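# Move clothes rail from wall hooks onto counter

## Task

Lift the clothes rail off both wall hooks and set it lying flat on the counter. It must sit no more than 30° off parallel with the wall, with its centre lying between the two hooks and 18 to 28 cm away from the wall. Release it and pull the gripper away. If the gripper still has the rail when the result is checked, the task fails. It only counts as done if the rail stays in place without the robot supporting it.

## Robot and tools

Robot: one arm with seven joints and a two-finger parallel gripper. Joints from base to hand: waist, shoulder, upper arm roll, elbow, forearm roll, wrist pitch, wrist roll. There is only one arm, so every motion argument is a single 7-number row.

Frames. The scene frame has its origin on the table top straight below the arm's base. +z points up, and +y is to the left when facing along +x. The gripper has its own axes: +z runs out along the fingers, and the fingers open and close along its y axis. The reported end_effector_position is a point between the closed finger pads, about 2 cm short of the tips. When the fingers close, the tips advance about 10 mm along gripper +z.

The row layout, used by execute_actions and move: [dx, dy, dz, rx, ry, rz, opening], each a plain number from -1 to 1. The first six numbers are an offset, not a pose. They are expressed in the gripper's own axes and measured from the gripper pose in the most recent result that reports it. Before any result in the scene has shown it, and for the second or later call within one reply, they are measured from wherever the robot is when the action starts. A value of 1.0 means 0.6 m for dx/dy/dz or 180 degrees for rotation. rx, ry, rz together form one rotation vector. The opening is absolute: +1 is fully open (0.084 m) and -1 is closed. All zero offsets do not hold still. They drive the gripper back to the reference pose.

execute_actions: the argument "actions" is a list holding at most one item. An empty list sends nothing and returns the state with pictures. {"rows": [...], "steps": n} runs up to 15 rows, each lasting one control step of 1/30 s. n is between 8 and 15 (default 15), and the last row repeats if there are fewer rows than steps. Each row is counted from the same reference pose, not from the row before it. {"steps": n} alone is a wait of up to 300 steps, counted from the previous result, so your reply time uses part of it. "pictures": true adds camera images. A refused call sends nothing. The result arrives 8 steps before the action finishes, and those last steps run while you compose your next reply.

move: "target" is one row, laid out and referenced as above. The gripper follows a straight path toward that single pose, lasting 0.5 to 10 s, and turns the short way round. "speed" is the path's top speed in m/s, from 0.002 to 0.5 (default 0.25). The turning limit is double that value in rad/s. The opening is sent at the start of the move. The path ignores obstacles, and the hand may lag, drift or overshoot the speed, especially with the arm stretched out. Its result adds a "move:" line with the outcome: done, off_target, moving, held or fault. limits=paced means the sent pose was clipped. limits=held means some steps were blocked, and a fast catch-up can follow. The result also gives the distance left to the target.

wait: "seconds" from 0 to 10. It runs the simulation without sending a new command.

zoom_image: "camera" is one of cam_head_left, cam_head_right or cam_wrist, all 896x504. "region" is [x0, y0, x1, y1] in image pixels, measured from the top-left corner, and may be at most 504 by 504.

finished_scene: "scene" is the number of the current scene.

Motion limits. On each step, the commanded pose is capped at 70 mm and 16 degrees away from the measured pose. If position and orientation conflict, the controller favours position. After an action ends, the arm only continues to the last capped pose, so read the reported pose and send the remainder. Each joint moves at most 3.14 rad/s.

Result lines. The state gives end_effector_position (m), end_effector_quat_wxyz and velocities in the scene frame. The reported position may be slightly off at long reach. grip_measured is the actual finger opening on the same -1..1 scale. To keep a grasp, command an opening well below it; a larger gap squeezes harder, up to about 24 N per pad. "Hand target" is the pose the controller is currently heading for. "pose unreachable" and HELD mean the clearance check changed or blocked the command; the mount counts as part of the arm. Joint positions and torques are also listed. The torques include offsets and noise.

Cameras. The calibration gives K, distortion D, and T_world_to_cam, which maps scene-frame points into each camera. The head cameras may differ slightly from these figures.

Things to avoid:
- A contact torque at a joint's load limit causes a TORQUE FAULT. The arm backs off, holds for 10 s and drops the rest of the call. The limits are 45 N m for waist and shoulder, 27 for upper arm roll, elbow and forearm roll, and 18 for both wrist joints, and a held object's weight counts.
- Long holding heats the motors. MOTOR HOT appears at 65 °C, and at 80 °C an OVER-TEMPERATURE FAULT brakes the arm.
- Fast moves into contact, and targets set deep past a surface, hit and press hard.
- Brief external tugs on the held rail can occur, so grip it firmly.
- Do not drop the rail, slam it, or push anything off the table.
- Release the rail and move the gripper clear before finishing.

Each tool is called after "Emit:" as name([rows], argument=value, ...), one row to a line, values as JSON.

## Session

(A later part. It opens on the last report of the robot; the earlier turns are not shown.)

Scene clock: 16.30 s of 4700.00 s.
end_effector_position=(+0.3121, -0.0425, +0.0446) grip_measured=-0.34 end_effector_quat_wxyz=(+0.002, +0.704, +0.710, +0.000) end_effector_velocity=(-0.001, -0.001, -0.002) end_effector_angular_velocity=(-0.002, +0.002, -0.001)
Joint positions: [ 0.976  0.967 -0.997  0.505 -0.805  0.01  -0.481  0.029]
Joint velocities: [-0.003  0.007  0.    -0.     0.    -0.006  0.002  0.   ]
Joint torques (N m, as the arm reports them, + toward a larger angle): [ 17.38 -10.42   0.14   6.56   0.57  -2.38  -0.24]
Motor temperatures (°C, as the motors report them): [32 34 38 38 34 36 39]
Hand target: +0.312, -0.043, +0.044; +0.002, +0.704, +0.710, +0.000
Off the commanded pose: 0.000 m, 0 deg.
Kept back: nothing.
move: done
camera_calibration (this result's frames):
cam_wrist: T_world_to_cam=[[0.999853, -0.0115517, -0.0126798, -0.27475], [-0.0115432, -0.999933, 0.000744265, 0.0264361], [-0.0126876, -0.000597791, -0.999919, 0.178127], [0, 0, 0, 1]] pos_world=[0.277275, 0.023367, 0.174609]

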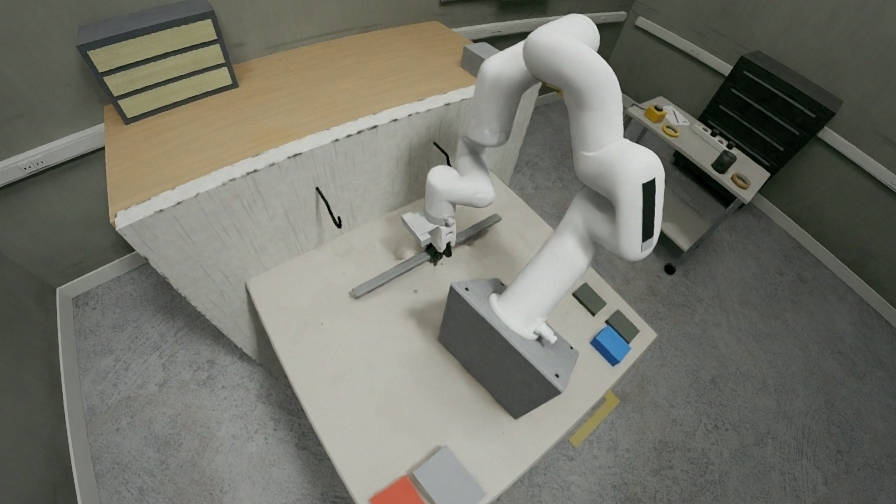

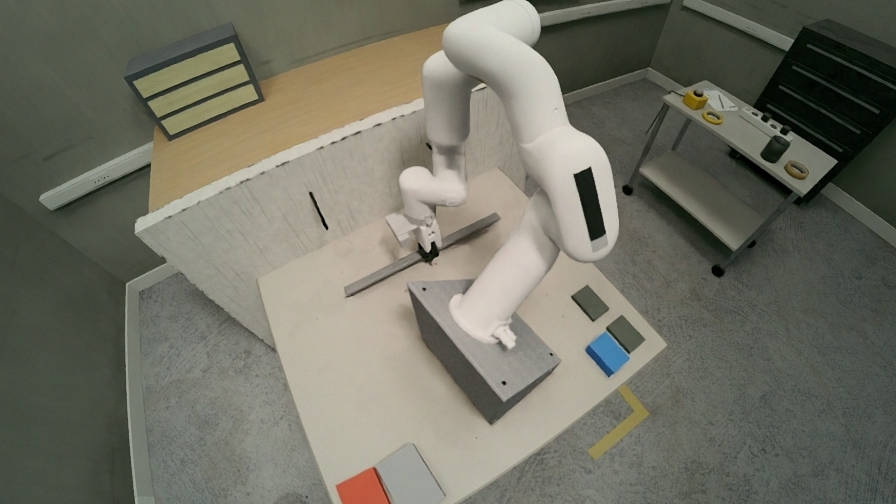

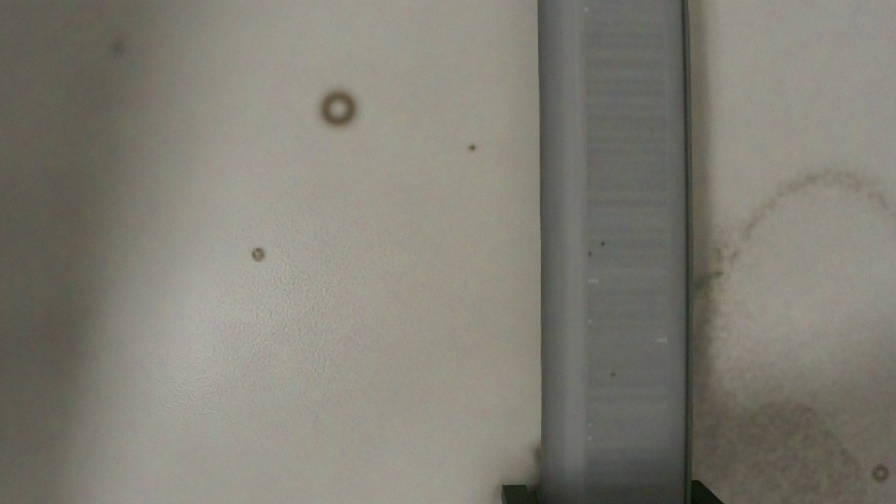

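Emit:
move(target=[0,-0.01,0.039,0,0,0,-1], speed=0.03)

Emit:
execute_actions([
  {"rows":[[0,0,0,0,0,0,-0.45],[0,0,0,0,0,0,-0.4],[0,0,0,0,0,0,-0.36],[0,0,0,0,0,0,-0.34],[0,0,0,0,0,0,-0.32],[0,0,0,0,0,0,-0.3],[0,0,0,0,0,0,-0.28],[0,0,0,0,0,0,-0.26],[0,0,0,0,0,0,-0.24],[0,0,0,0,0,0,-0.2],[0,0,0,0,0,0,0.3]],"steps":15},
])

Emit:
move(target=[0,0,-0.22,0,0,0,0.3], speed=0.15)

Scene clock: 17.77 s of 4700.00 s.
end_effector_position=(+0.3062, -0.0426, +0.0212) grip_measured=-0.34 end_effector_quat_wxyz=(+0.002, +0.705, +0.710, +0.000) end_effector_velocity=(+0.001, +0.002, +0.000) end_effector_angular_velocity=(+0.005, -0.004, -0.001)
Joint positions: [ 0.939  1.089 -0.984  0.526 -0.799 -0.096 -0.45   0.029]
Joint velocities: [-0.     0.003  0.     0.002  0.001 -0.007  0.002 -0.   ]
Joint torques (N m, as the arm reports them, + toward a larger angle): [ 18.16 -12.15  -1.57   5.35   0.5   -2.09  -0.34]
Motor temperatures (°C, as the motors report them): [32 34 38 38 34 36 39]
Hand target: +0.306, -0.043, +0.021; +0.002, +0.705, +0.710, +0.000
Off the commanded pose: 0.000 m, 0 deg.
Kept back: nothing.
move: done
camera_calibration (this result's frames):
cam_wrist: T_world_to_cam=[[0.99985, -0.0117353, -0.0127612, -0.269153], [-0.0117292, -0.999931, 0.000549871, 0.0263678], [-0.0127668, -0.000400109, -0.999918, 0.154745], [0, 0, 0, 1]] pos_world=[0.271398, 0.0232693, 0.151284]

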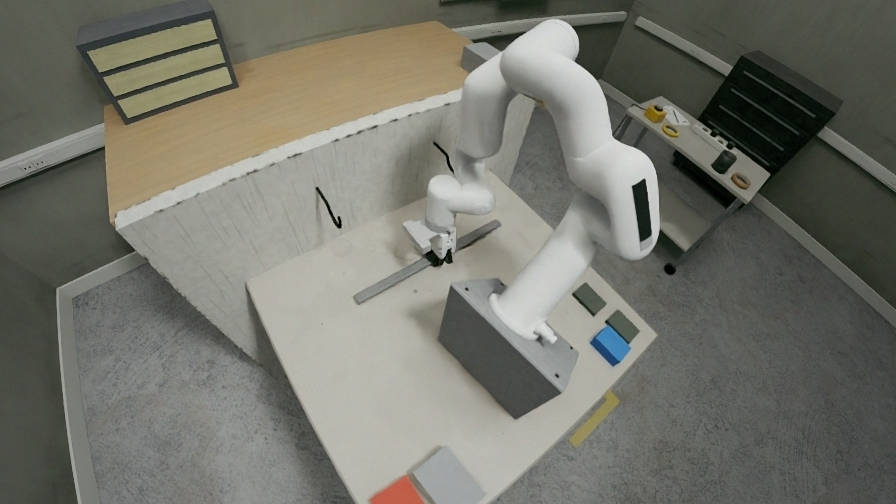

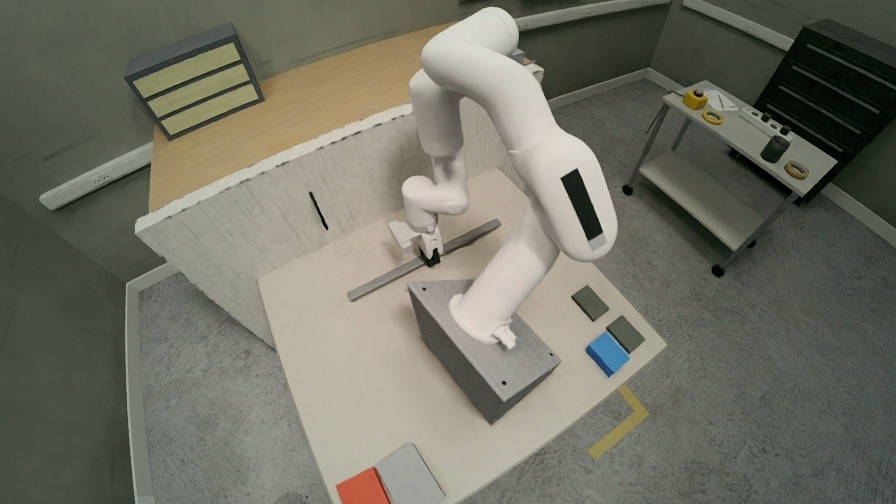

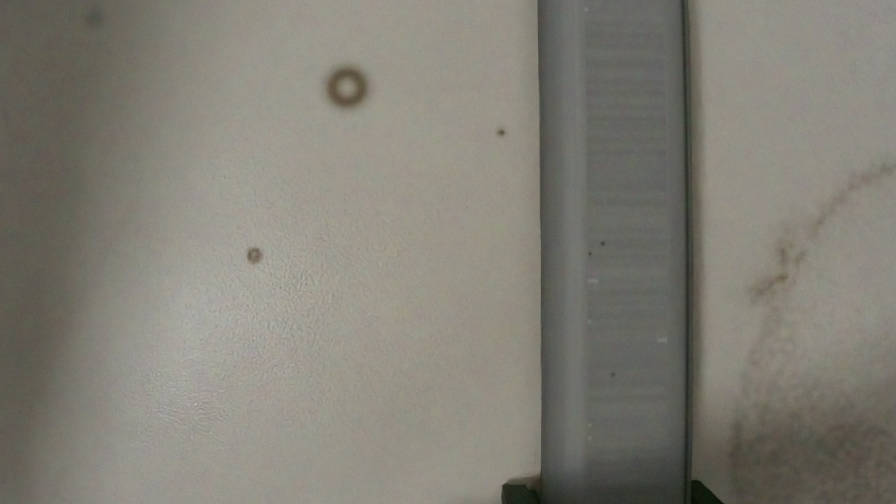

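Scene clock: 18.00 s of 4700.00 s.
end_effector_position=(+0.3062, -0.0425, +0.0212) grip_measured=-0.33 end_effector_quat_wxyz=(+0.002, +0.705, +0.710, +0.001) end_effector_velocity=(-0.000, -0.000, -0.000) end_effector_angular_velocity=(-0.001, +0.001, +0.002)
Joint positions: [ 0.939  1.089 -0.984  0.526 -0.799 -0.096 -0.45   0.03 ]
Joint velocities: [ 0.     0.     0.    -0.    -0.001  0.001 -0.     0.016]
Joint torques (N m, as the arm reports them, + toward a larger angle): [ 17.69 -13.16  -1.22   5.36   0.4   -2.2   -0.45]
Motor temperatures (°C, as the motors report them): [32 34 38 38 34 36 39]
Steps of this call (steps 1 to 7: the first 7 steps of this action). Readings (end_effector_position):
1: (+0.3062, -0.0425, +0.0212)
2: (+0.3062, -0.0425, +0.0212)
4: (+0.3062, -0.0425, +0.0212)
7: the state above

Scene clock: 20.00 s of 4700.00 s.
end_effector_position=(+0.3060, -0.0423, +0.1531) grip_measured=+0.29 end_effector_quat_wxyz=(+0.002, +0.704, +0.710, +0.000) end_effector_velocity=(+0.000, -0.000, +0.002) end_effector_angular_velocity=(+0.002, -0.002, -0.001)
Joint positions: [ 1.4    0.499 -1.211  0.392 -0.727  0.471 -0.584  0.056]
Joint velocities: [ 0.01  -0.008 -0.009 -0.001 -0.002  0.005  0.     0.   ]
Joint torques (N m, as the arm reports them, + toward a larger angle): [12.1  -2.18  4.73 11.32  1.02 -2.05 -0.38]
Motor temperatures (°C, as the motors report them): [32 34 38 38 34 36 39]
Hand target: +0.306, -0.042, +0.153; +0.002, +0.704, +0.710, +0.001
Off your previous action's commanded pose: 0.000 m, 0 deg at its last step (step 8 of this call).
Off the commanded pose: 0.000 m, 0 deg.
Kept back: nothing.
move: done
camera_calibration (this result's frames):
cam_wrist: T_world_to_cam=[[0.999864, -0.011196, -0.0120745, -0.267333], [-0.0111757, -0.999936, 0.00174671, 0.0261538], [-0.0120933, -0.00161153, -0.999926, 0.28637], [0, 0, 0, 1]] pos_world=[0.271052, 0.0236206, 0.283076]

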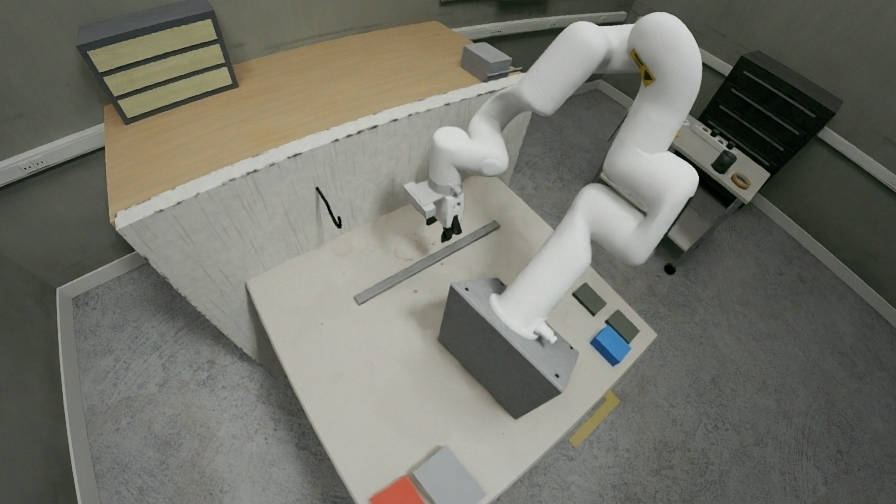

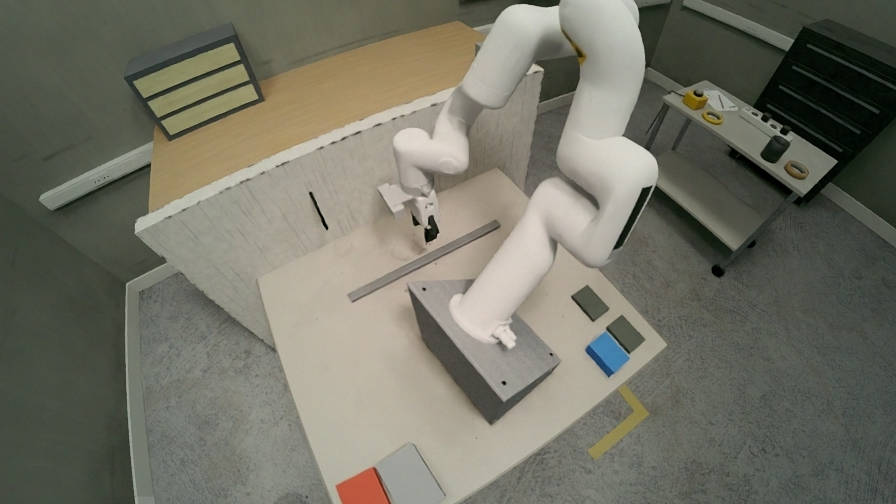

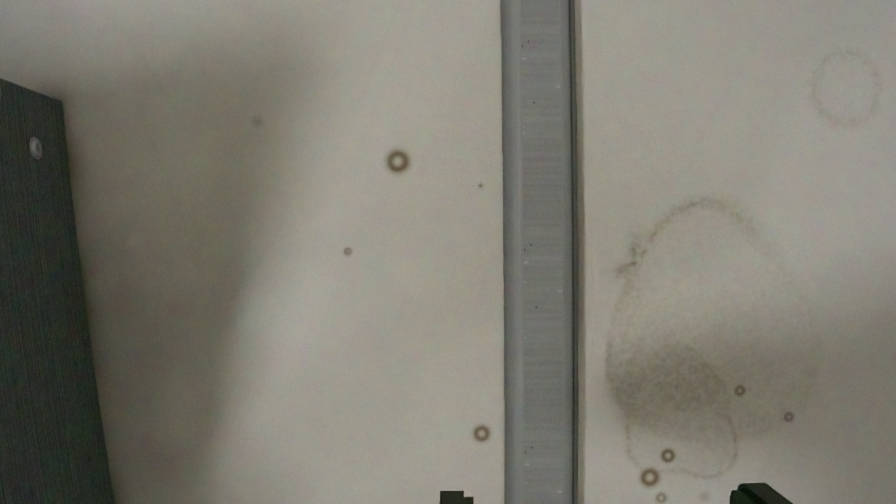

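Emit:
finished_scene(scene=1)

The scene is finished: the task was done.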